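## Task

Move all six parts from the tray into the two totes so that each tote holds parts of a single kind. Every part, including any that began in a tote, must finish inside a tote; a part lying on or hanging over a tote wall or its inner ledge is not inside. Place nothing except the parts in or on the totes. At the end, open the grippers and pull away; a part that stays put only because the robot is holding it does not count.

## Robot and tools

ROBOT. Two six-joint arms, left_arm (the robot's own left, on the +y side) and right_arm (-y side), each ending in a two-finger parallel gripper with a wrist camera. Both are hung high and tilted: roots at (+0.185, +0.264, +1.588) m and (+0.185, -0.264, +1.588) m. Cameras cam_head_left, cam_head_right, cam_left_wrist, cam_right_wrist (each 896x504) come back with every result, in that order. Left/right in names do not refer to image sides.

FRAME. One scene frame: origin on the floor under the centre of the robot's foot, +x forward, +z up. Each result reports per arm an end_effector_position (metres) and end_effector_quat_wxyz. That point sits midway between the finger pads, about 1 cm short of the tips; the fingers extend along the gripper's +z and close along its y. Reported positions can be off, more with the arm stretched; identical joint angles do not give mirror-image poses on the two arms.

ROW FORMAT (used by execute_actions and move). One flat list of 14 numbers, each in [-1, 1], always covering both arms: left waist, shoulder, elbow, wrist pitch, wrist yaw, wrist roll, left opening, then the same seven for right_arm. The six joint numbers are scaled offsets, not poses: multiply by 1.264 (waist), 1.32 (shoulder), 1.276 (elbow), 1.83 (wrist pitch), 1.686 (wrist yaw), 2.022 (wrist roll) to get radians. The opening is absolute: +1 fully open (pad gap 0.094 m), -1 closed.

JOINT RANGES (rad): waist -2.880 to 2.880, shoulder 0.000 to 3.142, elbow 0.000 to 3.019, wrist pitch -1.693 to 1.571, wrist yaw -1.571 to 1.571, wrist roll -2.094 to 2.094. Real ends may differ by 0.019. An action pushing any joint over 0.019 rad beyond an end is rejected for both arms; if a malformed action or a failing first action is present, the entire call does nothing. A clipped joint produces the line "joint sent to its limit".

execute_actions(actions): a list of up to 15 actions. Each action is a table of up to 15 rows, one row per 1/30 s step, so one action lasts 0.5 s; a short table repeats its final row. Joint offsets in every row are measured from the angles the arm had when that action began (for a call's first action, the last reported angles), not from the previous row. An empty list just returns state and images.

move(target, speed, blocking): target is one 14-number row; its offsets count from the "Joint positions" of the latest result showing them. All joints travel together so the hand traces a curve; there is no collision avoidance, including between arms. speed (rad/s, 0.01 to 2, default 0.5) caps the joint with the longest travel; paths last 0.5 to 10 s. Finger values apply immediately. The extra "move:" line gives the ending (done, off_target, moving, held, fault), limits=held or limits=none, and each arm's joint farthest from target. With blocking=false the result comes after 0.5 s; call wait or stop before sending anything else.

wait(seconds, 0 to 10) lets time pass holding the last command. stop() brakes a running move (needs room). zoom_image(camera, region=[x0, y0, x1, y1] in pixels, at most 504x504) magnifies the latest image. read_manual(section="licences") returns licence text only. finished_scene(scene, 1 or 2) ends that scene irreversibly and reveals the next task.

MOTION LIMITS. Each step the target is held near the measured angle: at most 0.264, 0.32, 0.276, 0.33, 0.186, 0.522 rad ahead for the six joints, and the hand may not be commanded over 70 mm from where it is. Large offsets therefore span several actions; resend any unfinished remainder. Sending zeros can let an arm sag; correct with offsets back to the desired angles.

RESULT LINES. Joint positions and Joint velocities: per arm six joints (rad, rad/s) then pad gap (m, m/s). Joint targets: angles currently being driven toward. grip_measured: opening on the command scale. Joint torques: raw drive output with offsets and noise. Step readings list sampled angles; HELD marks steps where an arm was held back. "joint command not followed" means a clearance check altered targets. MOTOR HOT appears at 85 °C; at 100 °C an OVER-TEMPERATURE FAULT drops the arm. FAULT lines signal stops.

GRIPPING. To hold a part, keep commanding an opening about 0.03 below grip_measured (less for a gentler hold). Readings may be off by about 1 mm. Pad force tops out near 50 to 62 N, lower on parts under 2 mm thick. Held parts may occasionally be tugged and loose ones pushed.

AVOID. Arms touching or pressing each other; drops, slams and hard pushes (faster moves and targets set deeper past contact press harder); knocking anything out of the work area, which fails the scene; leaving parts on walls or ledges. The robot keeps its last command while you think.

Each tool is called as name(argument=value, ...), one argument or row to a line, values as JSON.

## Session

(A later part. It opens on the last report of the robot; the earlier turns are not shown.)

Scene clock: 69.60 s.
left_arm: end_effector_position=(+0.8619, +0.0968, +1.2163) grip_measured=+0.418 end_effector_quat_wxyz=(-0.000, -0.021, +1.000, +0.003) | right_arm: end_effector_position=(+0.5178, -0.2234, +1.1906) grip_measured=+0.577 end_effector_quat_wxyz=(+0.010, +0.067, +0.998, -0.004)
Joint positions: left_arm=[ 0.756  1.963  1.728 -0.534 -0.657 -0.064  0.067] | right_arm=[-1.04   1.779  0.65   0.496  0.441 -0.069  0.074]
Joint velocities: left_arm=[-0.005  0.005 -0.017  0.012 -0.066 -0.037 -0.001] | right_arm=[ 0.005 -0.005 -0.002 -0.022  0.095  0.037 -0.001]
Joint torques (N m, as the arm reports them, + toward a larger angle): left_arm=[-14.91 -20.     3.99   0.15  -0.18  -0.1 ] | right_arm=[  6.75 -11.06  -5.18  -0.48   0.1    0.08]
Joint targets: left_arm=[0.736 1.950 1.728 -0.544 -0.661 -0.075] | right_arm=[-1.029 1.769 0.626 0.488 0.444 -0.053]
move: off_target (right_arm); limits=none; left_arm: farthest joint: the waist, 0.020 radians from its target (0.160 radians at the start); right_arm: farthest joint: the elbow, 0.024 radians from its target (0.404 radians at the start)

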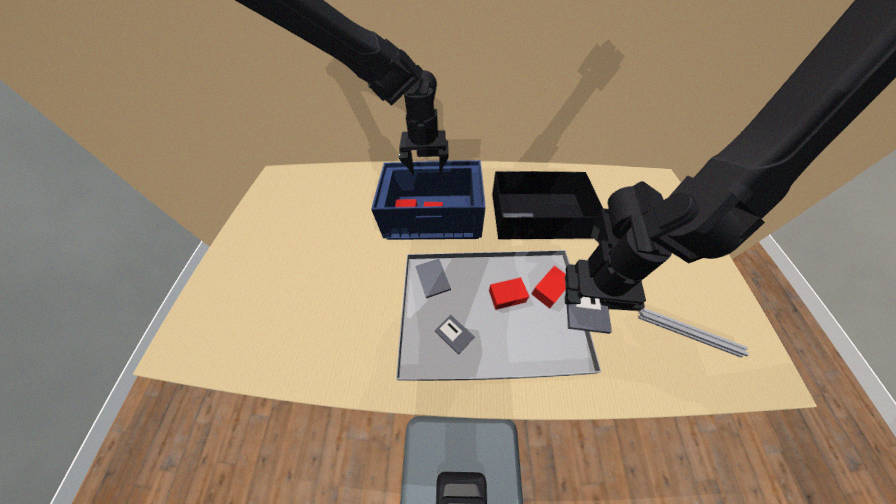

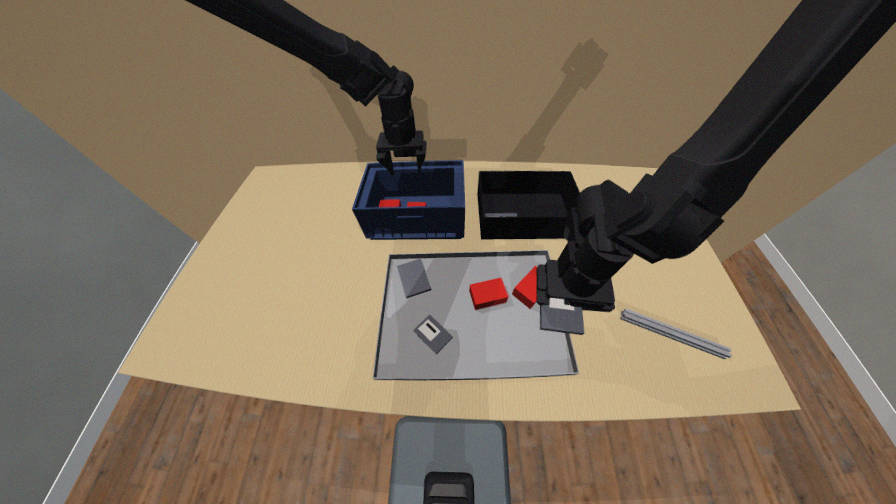

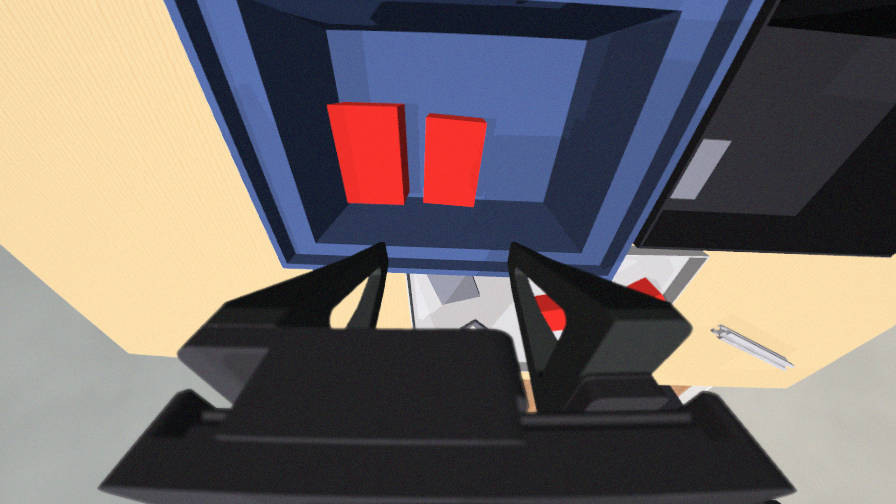

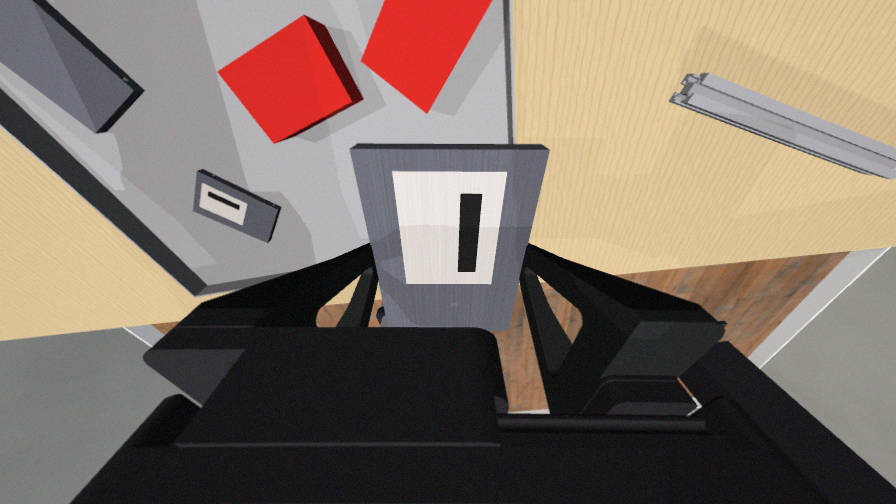

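move(
  target=[-0.2211, 0.2004, -0.2665, 0.2404, -0.1014, -0.2389, 1, 0.0684, -0.0273, 0.7422, -0.5486, 0.0332, -0.0336, 0.535],
  speed=0.7,
)

Scene clock: 78.60 s.
left_arm: end_effector_position=(+0.6069, -0.1077, +1.1981) grip_measured=+1.000 end_effector_quat_wxyz=(-0.003, -0.119, +0.993, +0.002) | right_arm: end_effector_position=(+0.8545, -0.2544, +1.2142) grip_measured=+0.577 end_effector_quat_wxyz=(-0.004, +0.011, +1.000, -0.002)
Joint positions: left_arm=[ 0.495  2.24   1.385 -0.105 -0.825 -0.536  0.094] | right_arm=[-0.97   1.763  1.577 -0.499  0.495 -0.121  0.074]
Joint velocities: left_arm=[ 0.005  0.005 -0.002 -0.007 -0.095 -0.037  0.   ] | right_arm=[-0.005  0.015  0.002  0.017 -0.081  0.022 -0.001]
Joint torques (N m, as the arm reports them, + toward a larger angle): left_arm=[-17.89 -13.95   0.95   0.78  -0.22  -0.09] | right_arm=[ 10.49 -19.42   5.7   -0.57   0.09  -0.21]
Joint targets: left_arm=[0.477 2.228 1.388 -0.095 -0.828 -0.547] | right_arm=[-0.953 1.744 1.597 -0.508 0.497 -0.136]
move: done; limits=none; left_arm: farthest joint: the waist, 0.019 radians from its target (0.280 radians at the start); right_arm: farthest joint: the shoulder, 0.020 radians from its target (0.036 radians at the start)

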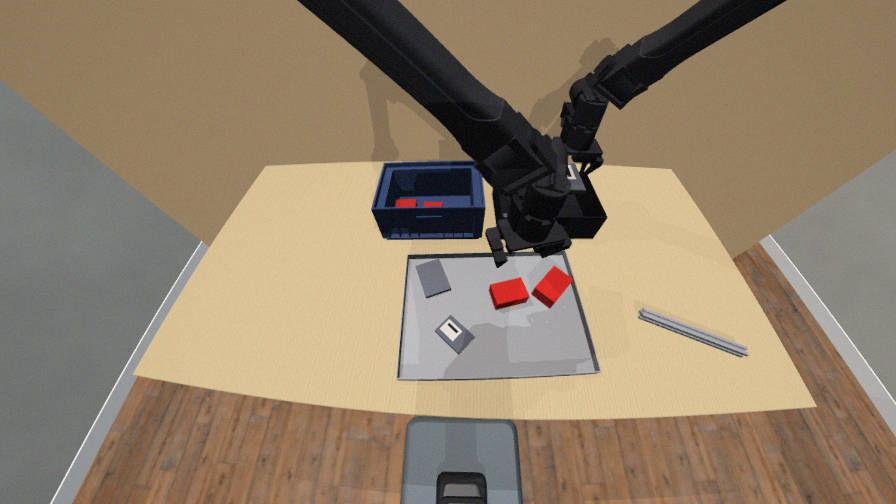

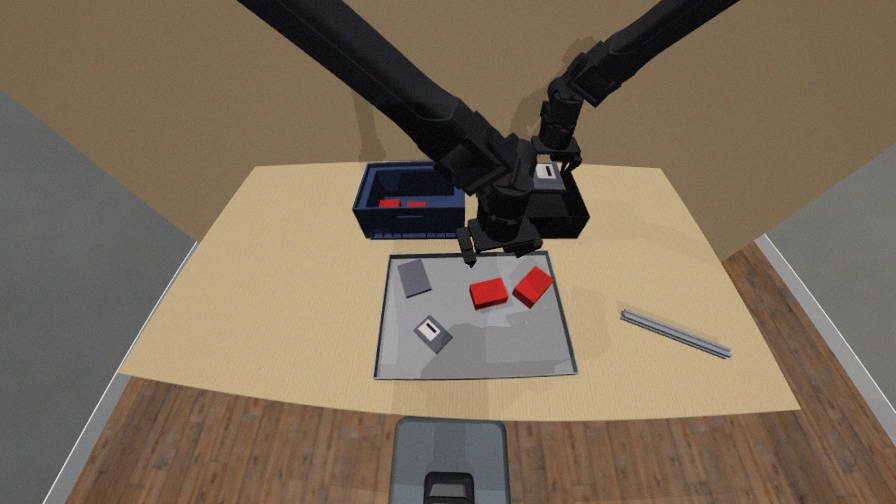

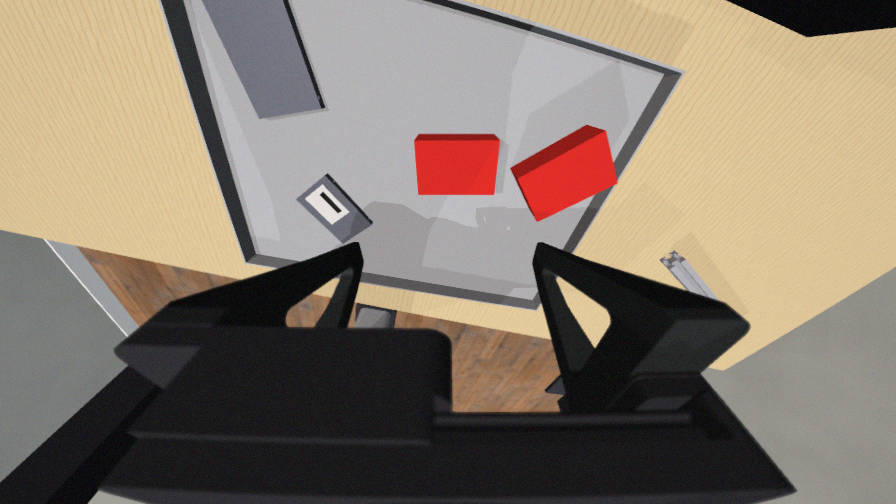

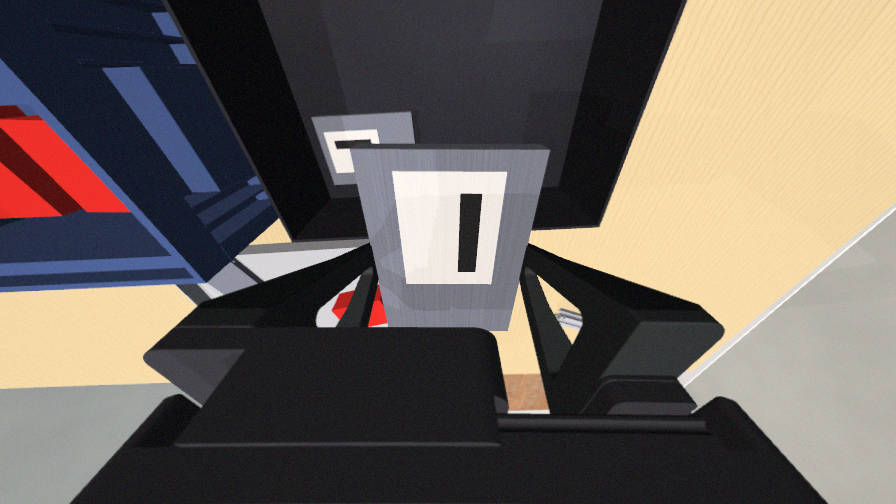

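move(
  target=[0.1139, 0.197, 0.2034, 0.0749, 0.0546, 0.0811, 1, -0.1337, 0.2788, 0.3276, 0.053, -0.0919, -0.091, 0.535],
  speed=0.4,
)

Scene clock: 84.33 s.
left_arm: end_effector_position=(+0.6039, -0.1151, +1.0645) grip_measured=+1.000 end_effector_quat_wxyz=(+0.000, -0.123, +0.992, +0.000) | right_arm: end_effector_position=(+0.8729, -0.3065, +1.0354) grip_measured=+0.577 end_effector_quat_wxyz=(+0.017, -0.006, +1.000, -0.002)
Joint positions: left_arm=[ 0.635  2.502  1.639  0.021 -0.736 -0.383  0.094] | right_arm=[-1.149  2.143  1.963 -0.412  0.342 -0.289  0.074]
Joint velocities: left_arm=[-0.024 -0.015 -0.002  0.002 -0.066  0.051  0.   ] | right_arm=[ 0.005 -0.005 -0.002 -0.017 -0.066 -0.037  0.   ]
Joint torques (N m, as the arm reports them, + toward a larger angle): left_arm=[-16.04 -13.09   0.16   0.75   0.06   0.16] | right_arm=[  9.32 -20.32   6.73   0.12  -0.12  -0.19]
Joint targets: left_arm=[0.639 2.500 1.644 0.032 -0.732 -0.372] | right_arm=[-1.139 2.131 1.995 -0.402 0.340 -0.305]
move: off_target (right_arm); limits=none; left_arm: farthest joint: the wrist pitch, 0.011 radians from its target (0.137 radians at the start); right_arm: farthest joint: the elbow, 0.032 radians from its target (0.418 radians at the start)

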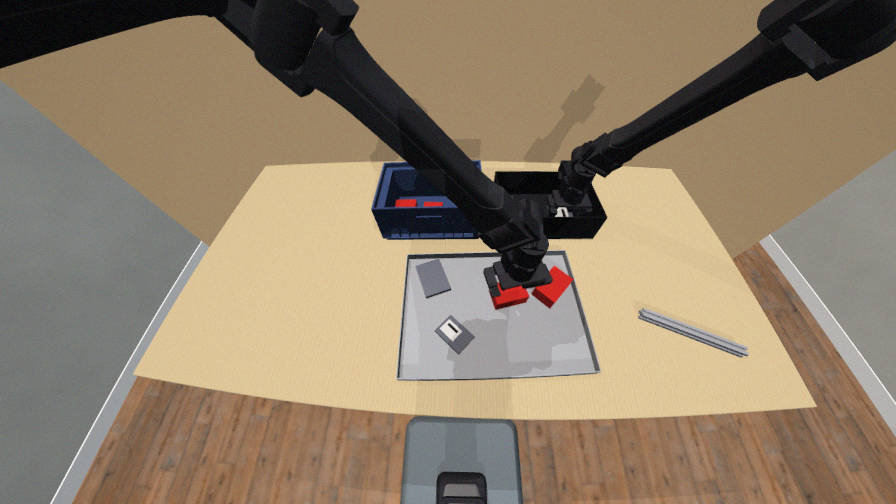

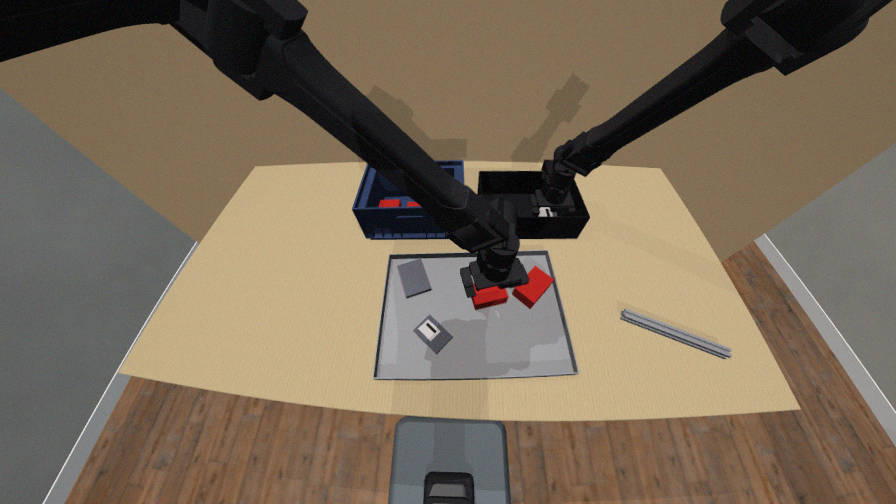

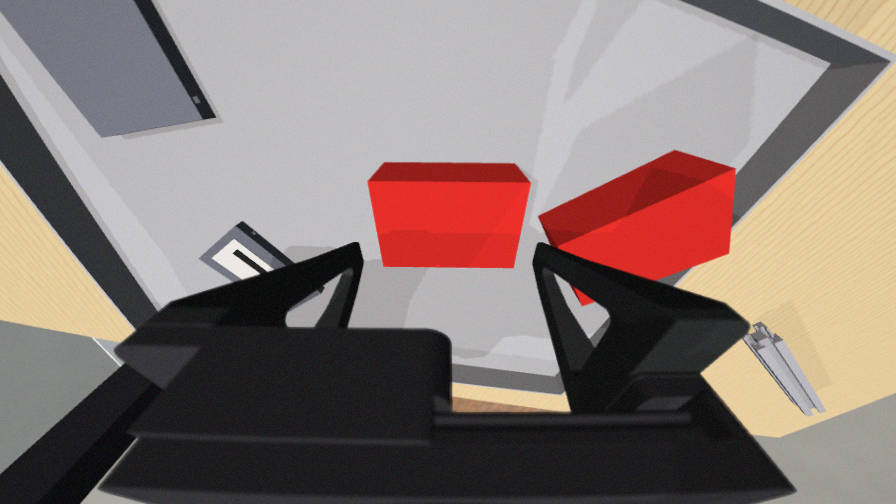

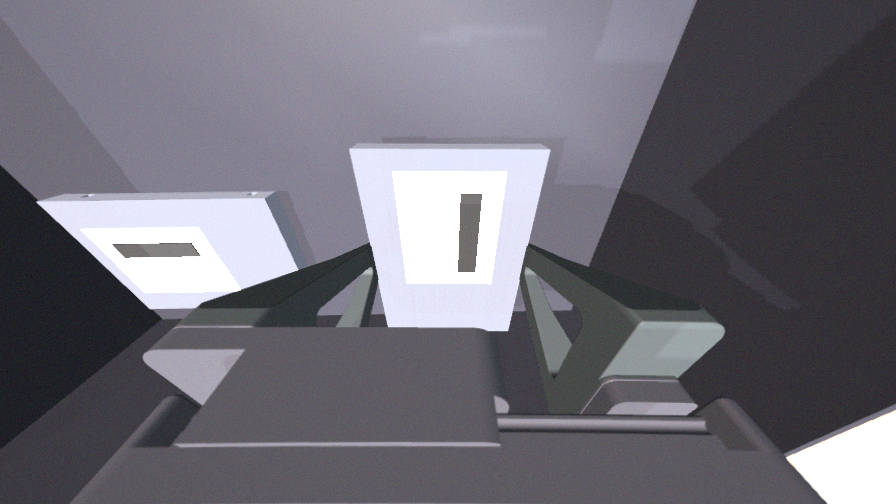

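move(
  target=[0.0364, 0.0636, 0.0862, 0.0077, 0.0187, 0.0247, 0.93, 0.005, 0.0114, 0.0549, 0.002, -0.001, -0.0074, 0.535],
  speed=0.15,
)

Scene clock: 87.30 s.
left_arm: end_effector_position=(+0.6095, -0.1233, +1.0476) grip_measured=+0.932 end_effector_quat_wxyz=(+0.006, -0.120, +0.993, -0.000) | right_arm: end_effector_position=(+0.8851, -0.3092, +1.0338) grip_measured=+0.577 end_effector_quat_wxyz=(+0.028, -0.003, +1.000, -0.005)
Joint positions: left_arm=[ 0.643  2.55   1.709  0.021 -0.731 -0.356  0.091] | right_arm=[-1.149  2.159  2.002 -0.412  0.342 -0.29   0.074]
Joint velocities: left_arm=[-0.005 -0.015 -0.012  0.002 -0.037 -0.037  0.   ] | right_arm=[-0.005 -0.024 -0.002 -0.002 -0.022  0.007 -0.   ]
Joint torques (N m, as the arm reports them, + toward a larger angle): left_arm=[-13.14  -9.67   3.95   0.97   0.85   0.29] | right_arm=[  8.96 -19.32   7.02  -0.07  -0.12  -0.2 ]
Joint targets: left_arm=[0.681 2.587 1.749 0.036 -0.705 -0.333] | right_arm=[-1.143 2.158 2.033 -0.409 0.340 -0.305]
move: off_target (left_arm, right_arm); limits=none; left_arm: farthest joint: the elbow, 0.040 radians from its target (0.110 radians at the start); right_arm: farthest joint: the elbow, 0.031 radians from its target (0.070 radians at the start)

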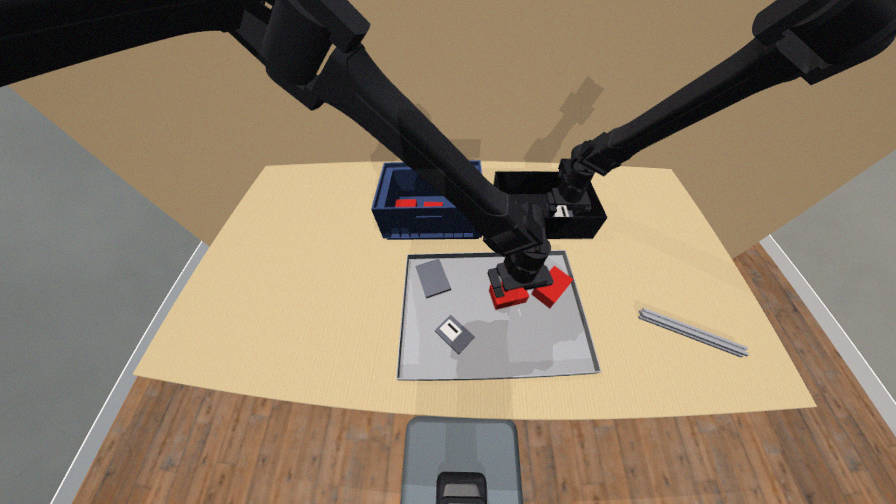

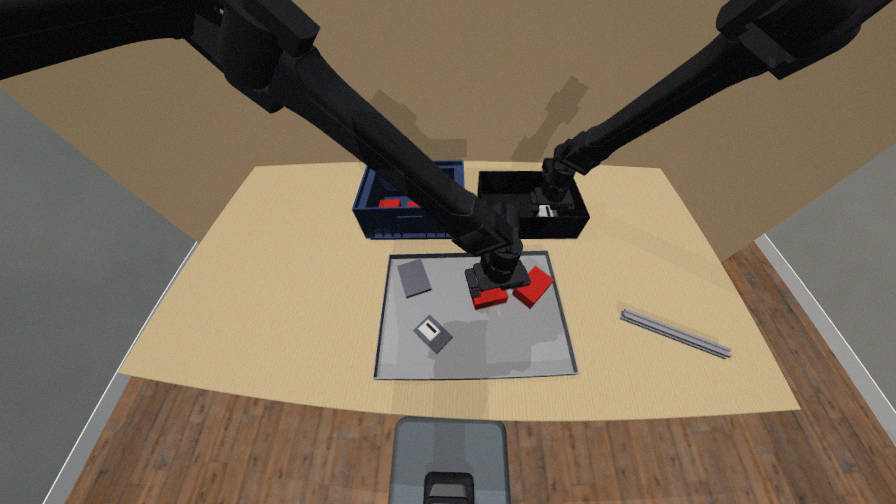

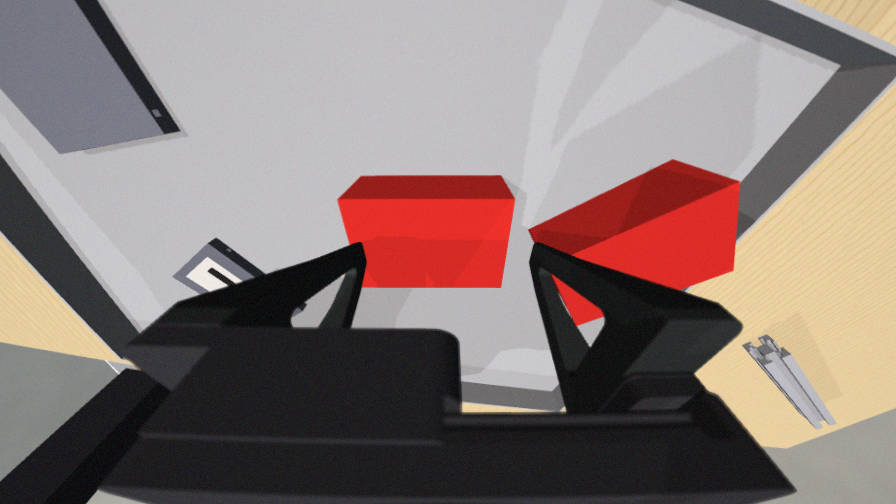

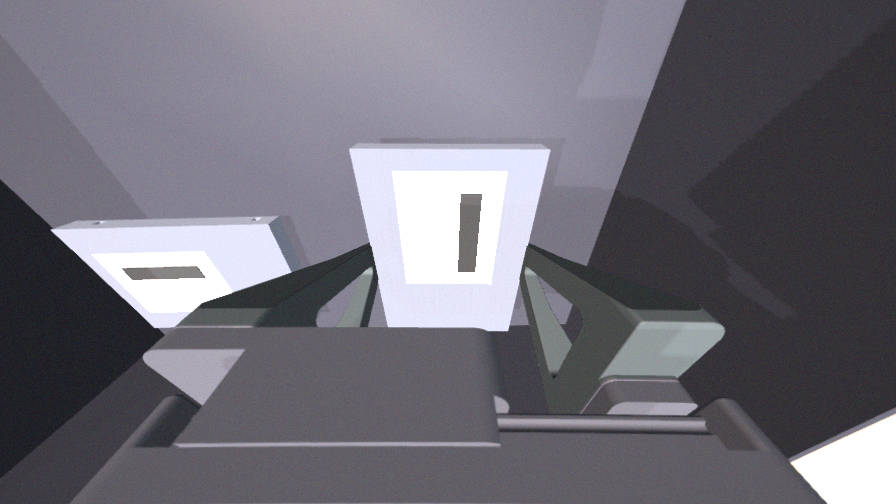

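execute_actions(
  actions=[],
)

Scene clock: 89.67 s.
left_arm: end_effector_position=(+0.6095, -0.1233, +1.0476) grip_measured=+0.932 end_effector_quat_wxyz=(+0.006, -0.119, +0.993, -0.000) | right_arm: end_effector_position=(+0.8851, -0.3092, +1.0338) grip_measured=+0.577 end_effector_quat_wxyz=(+0.028, -0.003, +1.000, -0.005)
Joint positions: left_arm=[ 0.643  2.55   1.709  0.021 -0.731 -0.356  0.091] | right_arm=[-1.149  2.159  2.002 -0.412  0.342 -0.29   0.074]
Joint velocities: left_arm=[ 0.005 -0.015 -0.007 -0.017 -0.007 -0.007 -0.001] | right_arm=[-0.005  0.005 -0.022 -0.002 -0.066 -0.007  0.   ]
Joint torques (N m, as the arm reports them, + toward a larger angle): left_arm=[-13.01  -9.68   3.96   1.     0.85   0.26] | right_arm=[  8.91 -19.58   6.99  -0.07  -0.12  -0.2 ]
Joint targets: left_arm=[0.681 2.587 1.749 0.036 -0.705 -0.333] | right_arm=[-1.143 2.158 2.033 -0.409 0.340 -0.305]

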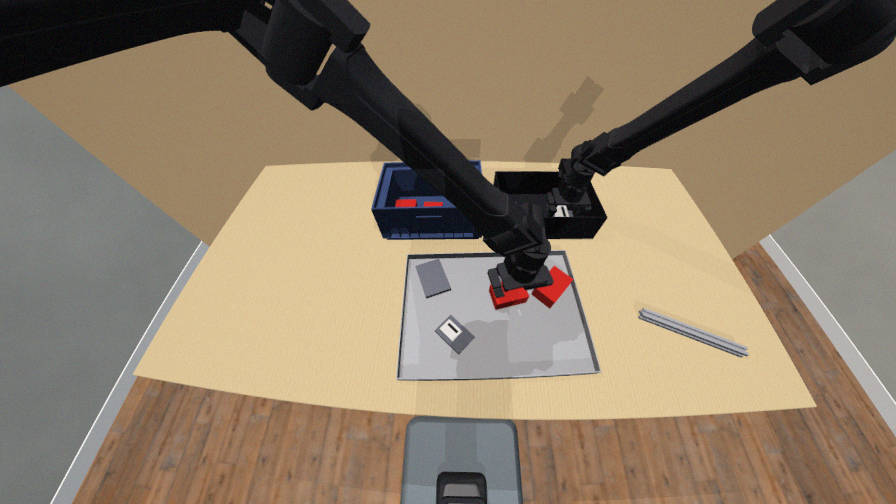

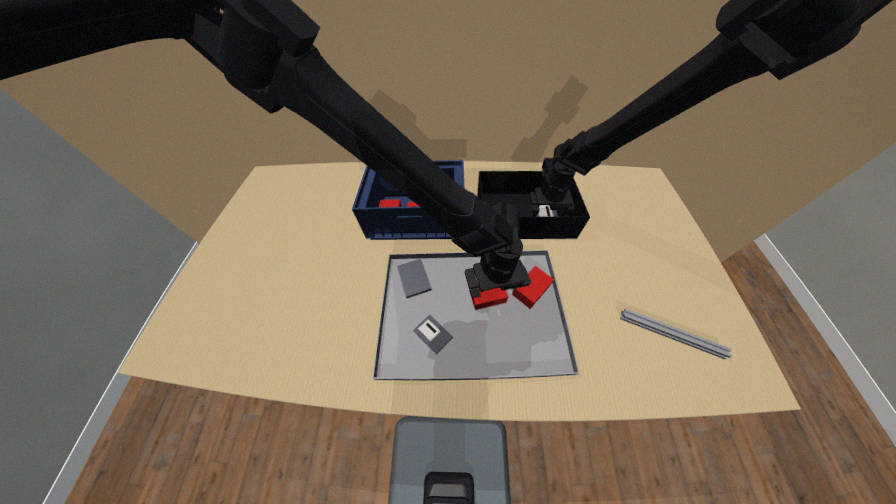

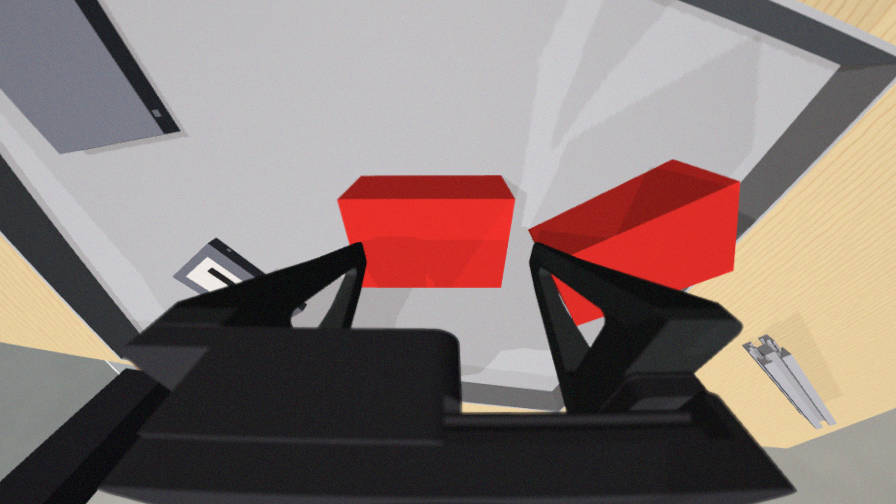

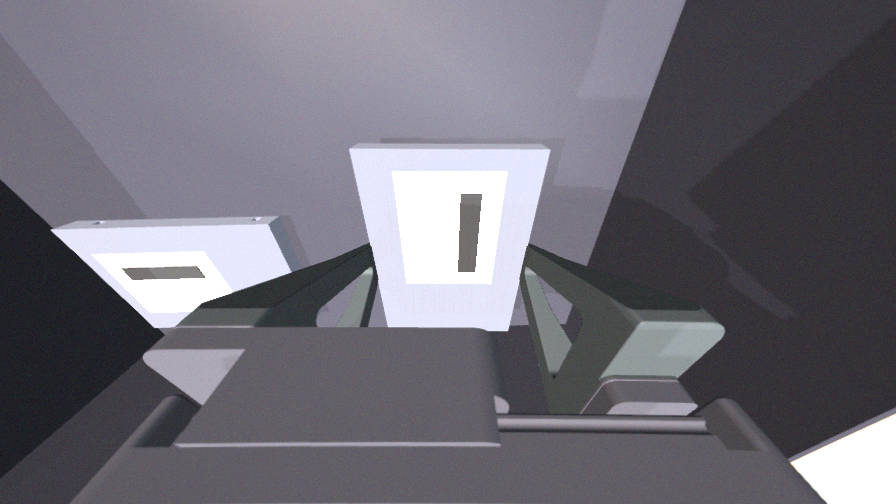

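move(
  target=[0.004,-0.026,-0.028,0.0,0.001,-0.009,1.0, 0.005,-0.001,0.024,0.002,-0.001,-0.007,0.78],
  speed=0.08,
)

Scene clock: 92.73 s.
left_arm: end_effector_position=(+0.6008, -0.1202, +1.0530) grip_measured=+1.000 end_effector_quat_wxyz=(-0.000, -0.116, +0.993, +0.001) | right_arm: end_effector_position=(+0.8851, -0.3092, +1.0338) grip_measured=+0.778 end_effector_quat_wxyz=(+0.028, -0.003, +1.000, -0.005)
Joint positions: left_arm=[ 0.64   2.536  1.676  0.021 -0.733 -0.364  0.094] | right_arm=[-1.149  2.159  2.002 -0.412  0.342 -0.29   0.084]
Joint velocities: left_arm=[-0.034  0.005 -0.012  0.012 -0.022 -0.037  0.   ] | right_arm=[ 0.005 -0.005 -0.007  0.002  0.037  0.037  0.001]
Joint torques (N m, as the arm reports them, + toward a larger angle): left_arm=[-15.67 -14.34  -0.37   0.43   0.04  -0.05] | right_arm=[  8.96 -19.58   6.87  -0.06  -0.11  -0.19]
Joint targets: left_arm=[0.648 2.516 1.673 0.021 -0.730 -0.374] | right_arm=[-1.143 2.157 2.032 -0.409 0.340 -0.304]
move: off_target (right_arm); limits=none; left_arm: farthest joint: the shoulder, 0.020 radians from its target (0.034 radians at the start); right_arm: farthest joint: the elbow, 0.031 radians from its target (0.031 radians at the start)

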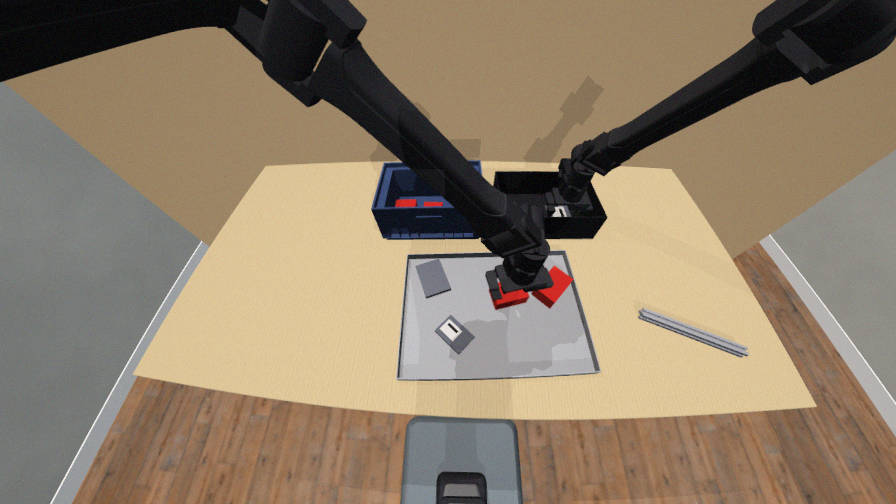

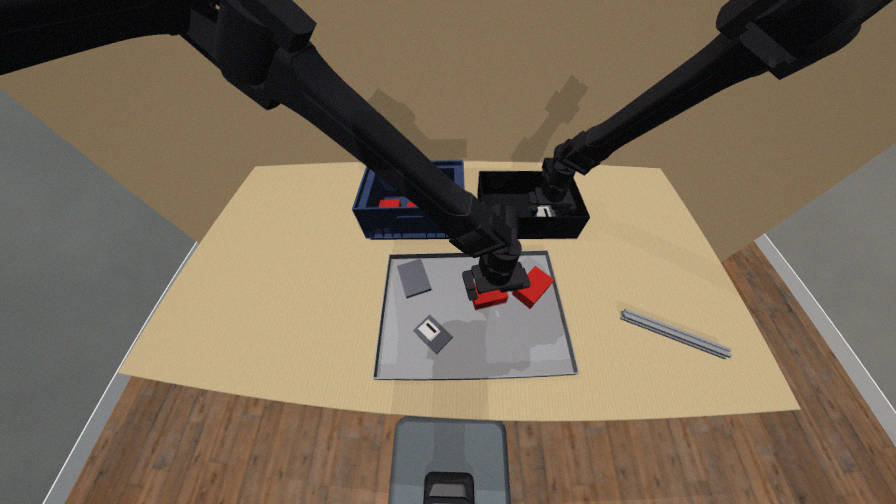

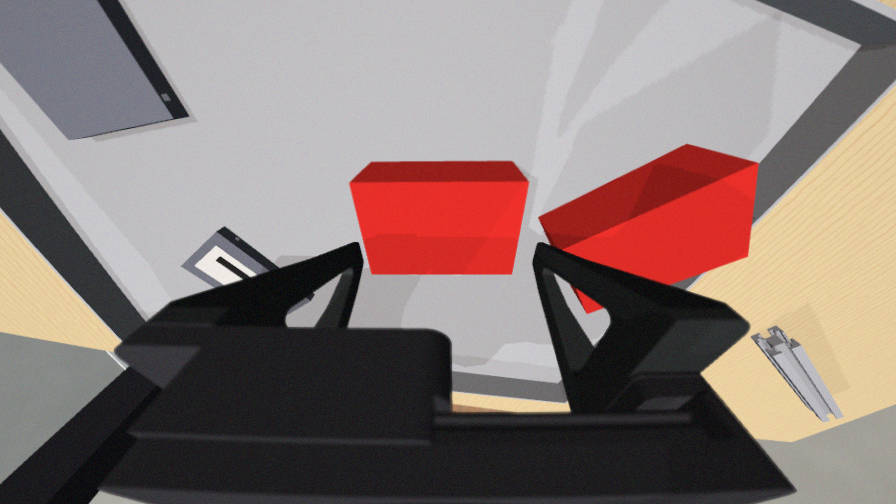

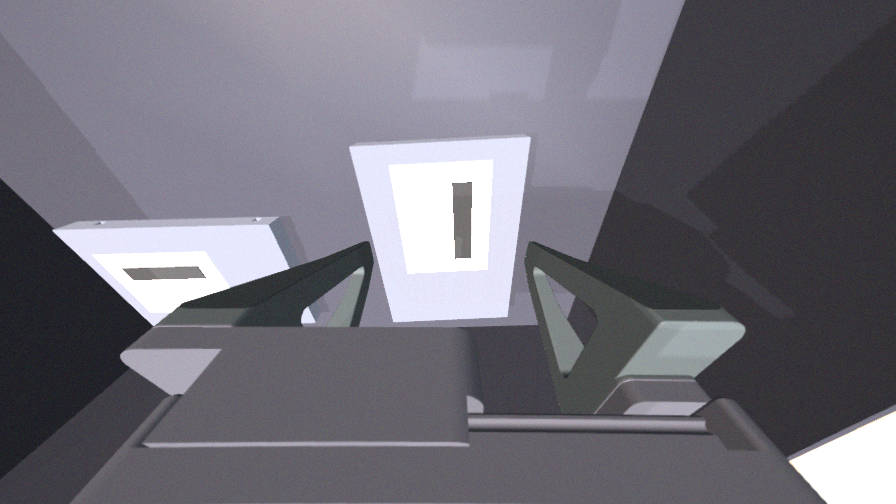

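move(
  target=[0.014,-0.0235,-0.008,0.0,0.003,-0.007,1.0, 0.073,-0.280,-0.217,-0.085,0.047,0.030,0.78],
  speed=0.35,
)

Scene clock: 96.07 s.
left_arm: end_effector_position=(+0.6055, -0.1145, +1.0533) grip_measured=+1.000 end_effector_quat_wxyz=(+0.001, -0.122, +0.993, +0.002) | right_arm: end_effector_position=(+0.8901, -0.3174, +1.1912) grip_measured=+0.778 end_effector_quat_wxyz=(+0.004, -0.014, +1.000, -0.005)
Joint positions: left_arm=[ 0.647  2.525  1.67   0.021 -0.732 -0.368  0.094] | right_arm=[-1.069  1.809  1.731 -0.559  0.419 -0.245  0.084]
Joint velocities: left_arm=[-0.024 -0.024 -0.007 -0.007 -0.007 -0.007  0.   ] | right_arm=[-0.005  0.005 -0.007 -0.002 -0.125  0.007  0.   ]
Joint torques (N m, as the arm reports them, + toward a larger angle): left_arm=[-15.22 -14.67  -0.7    0.49   0.06  -0.09] | right_arm=[  9.01 -21.05   4.16  -0.54   0.08   0.05]
Joint targets: left_arm=[0.658 2.505 1.666 0.021 -0.728 -0.378] | right_arm=[-1.057 1.789 1.725 -0.568 0.421 -0.229]
move: done; limits=none; left_arm: farthest joint: the shoulder, 0.020 radians from its target (0.031 radians at the start); right_arm: farthest joint: the shoulder, 0.020 radians from its target (0.369 radians at the start)

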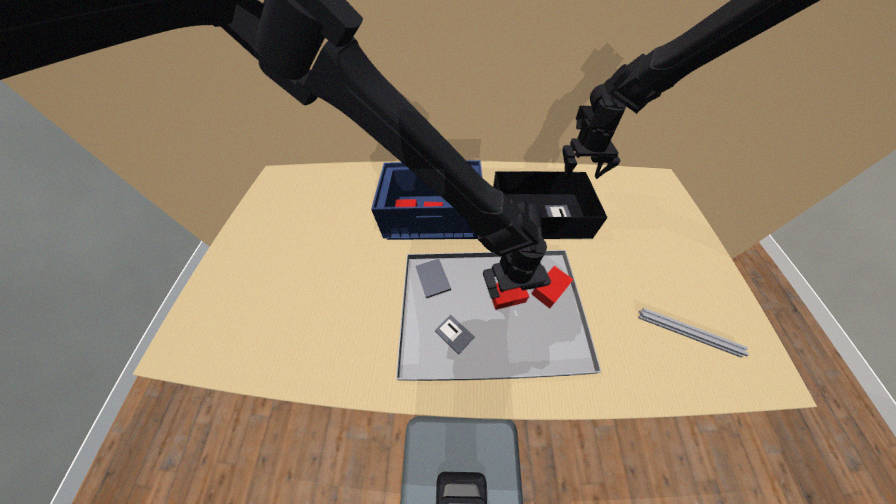

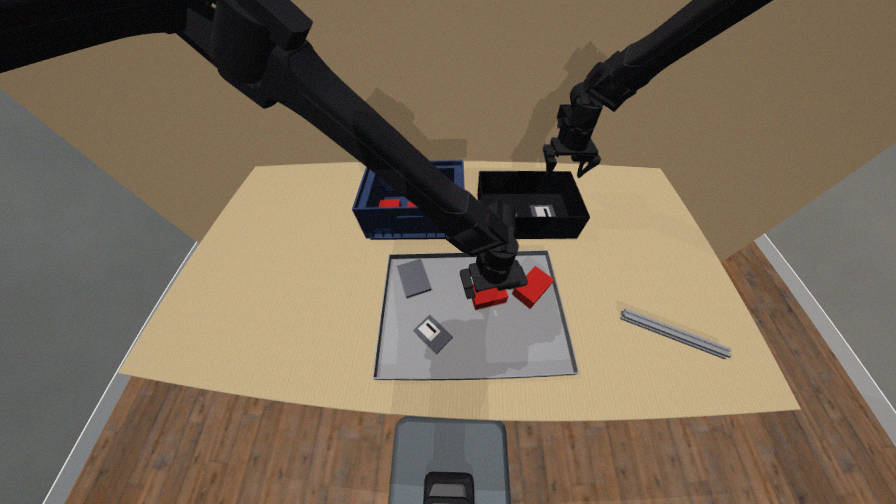

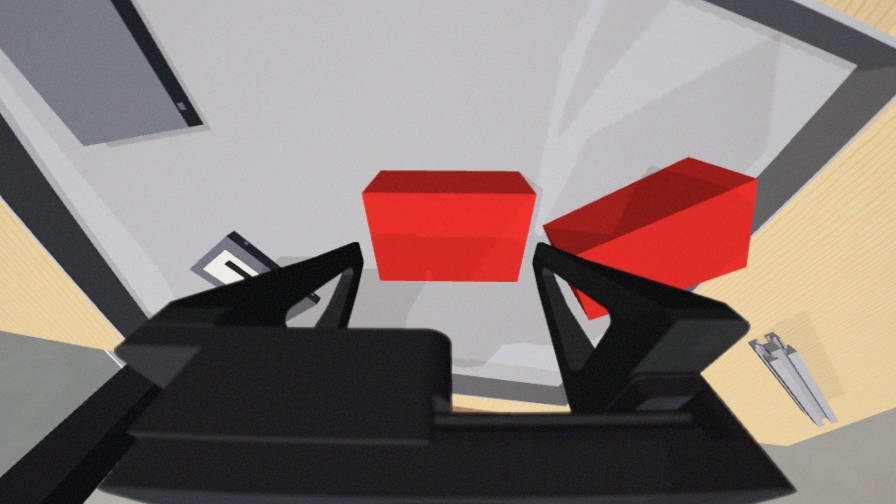

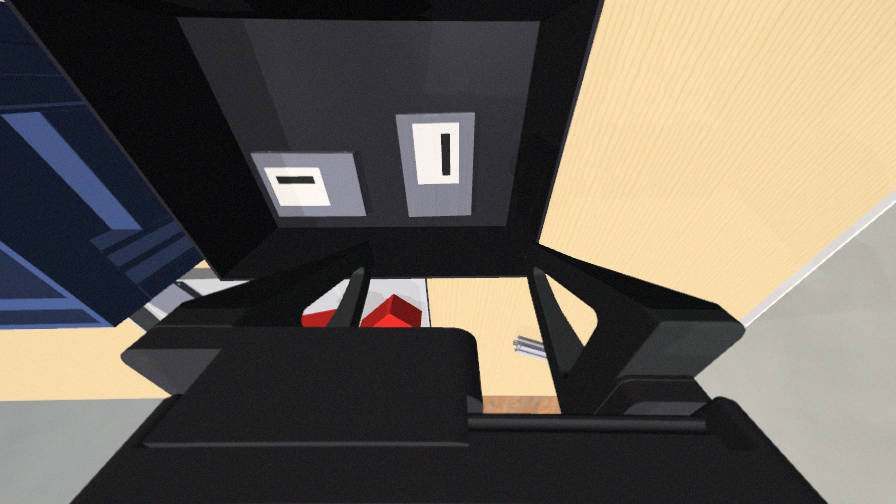

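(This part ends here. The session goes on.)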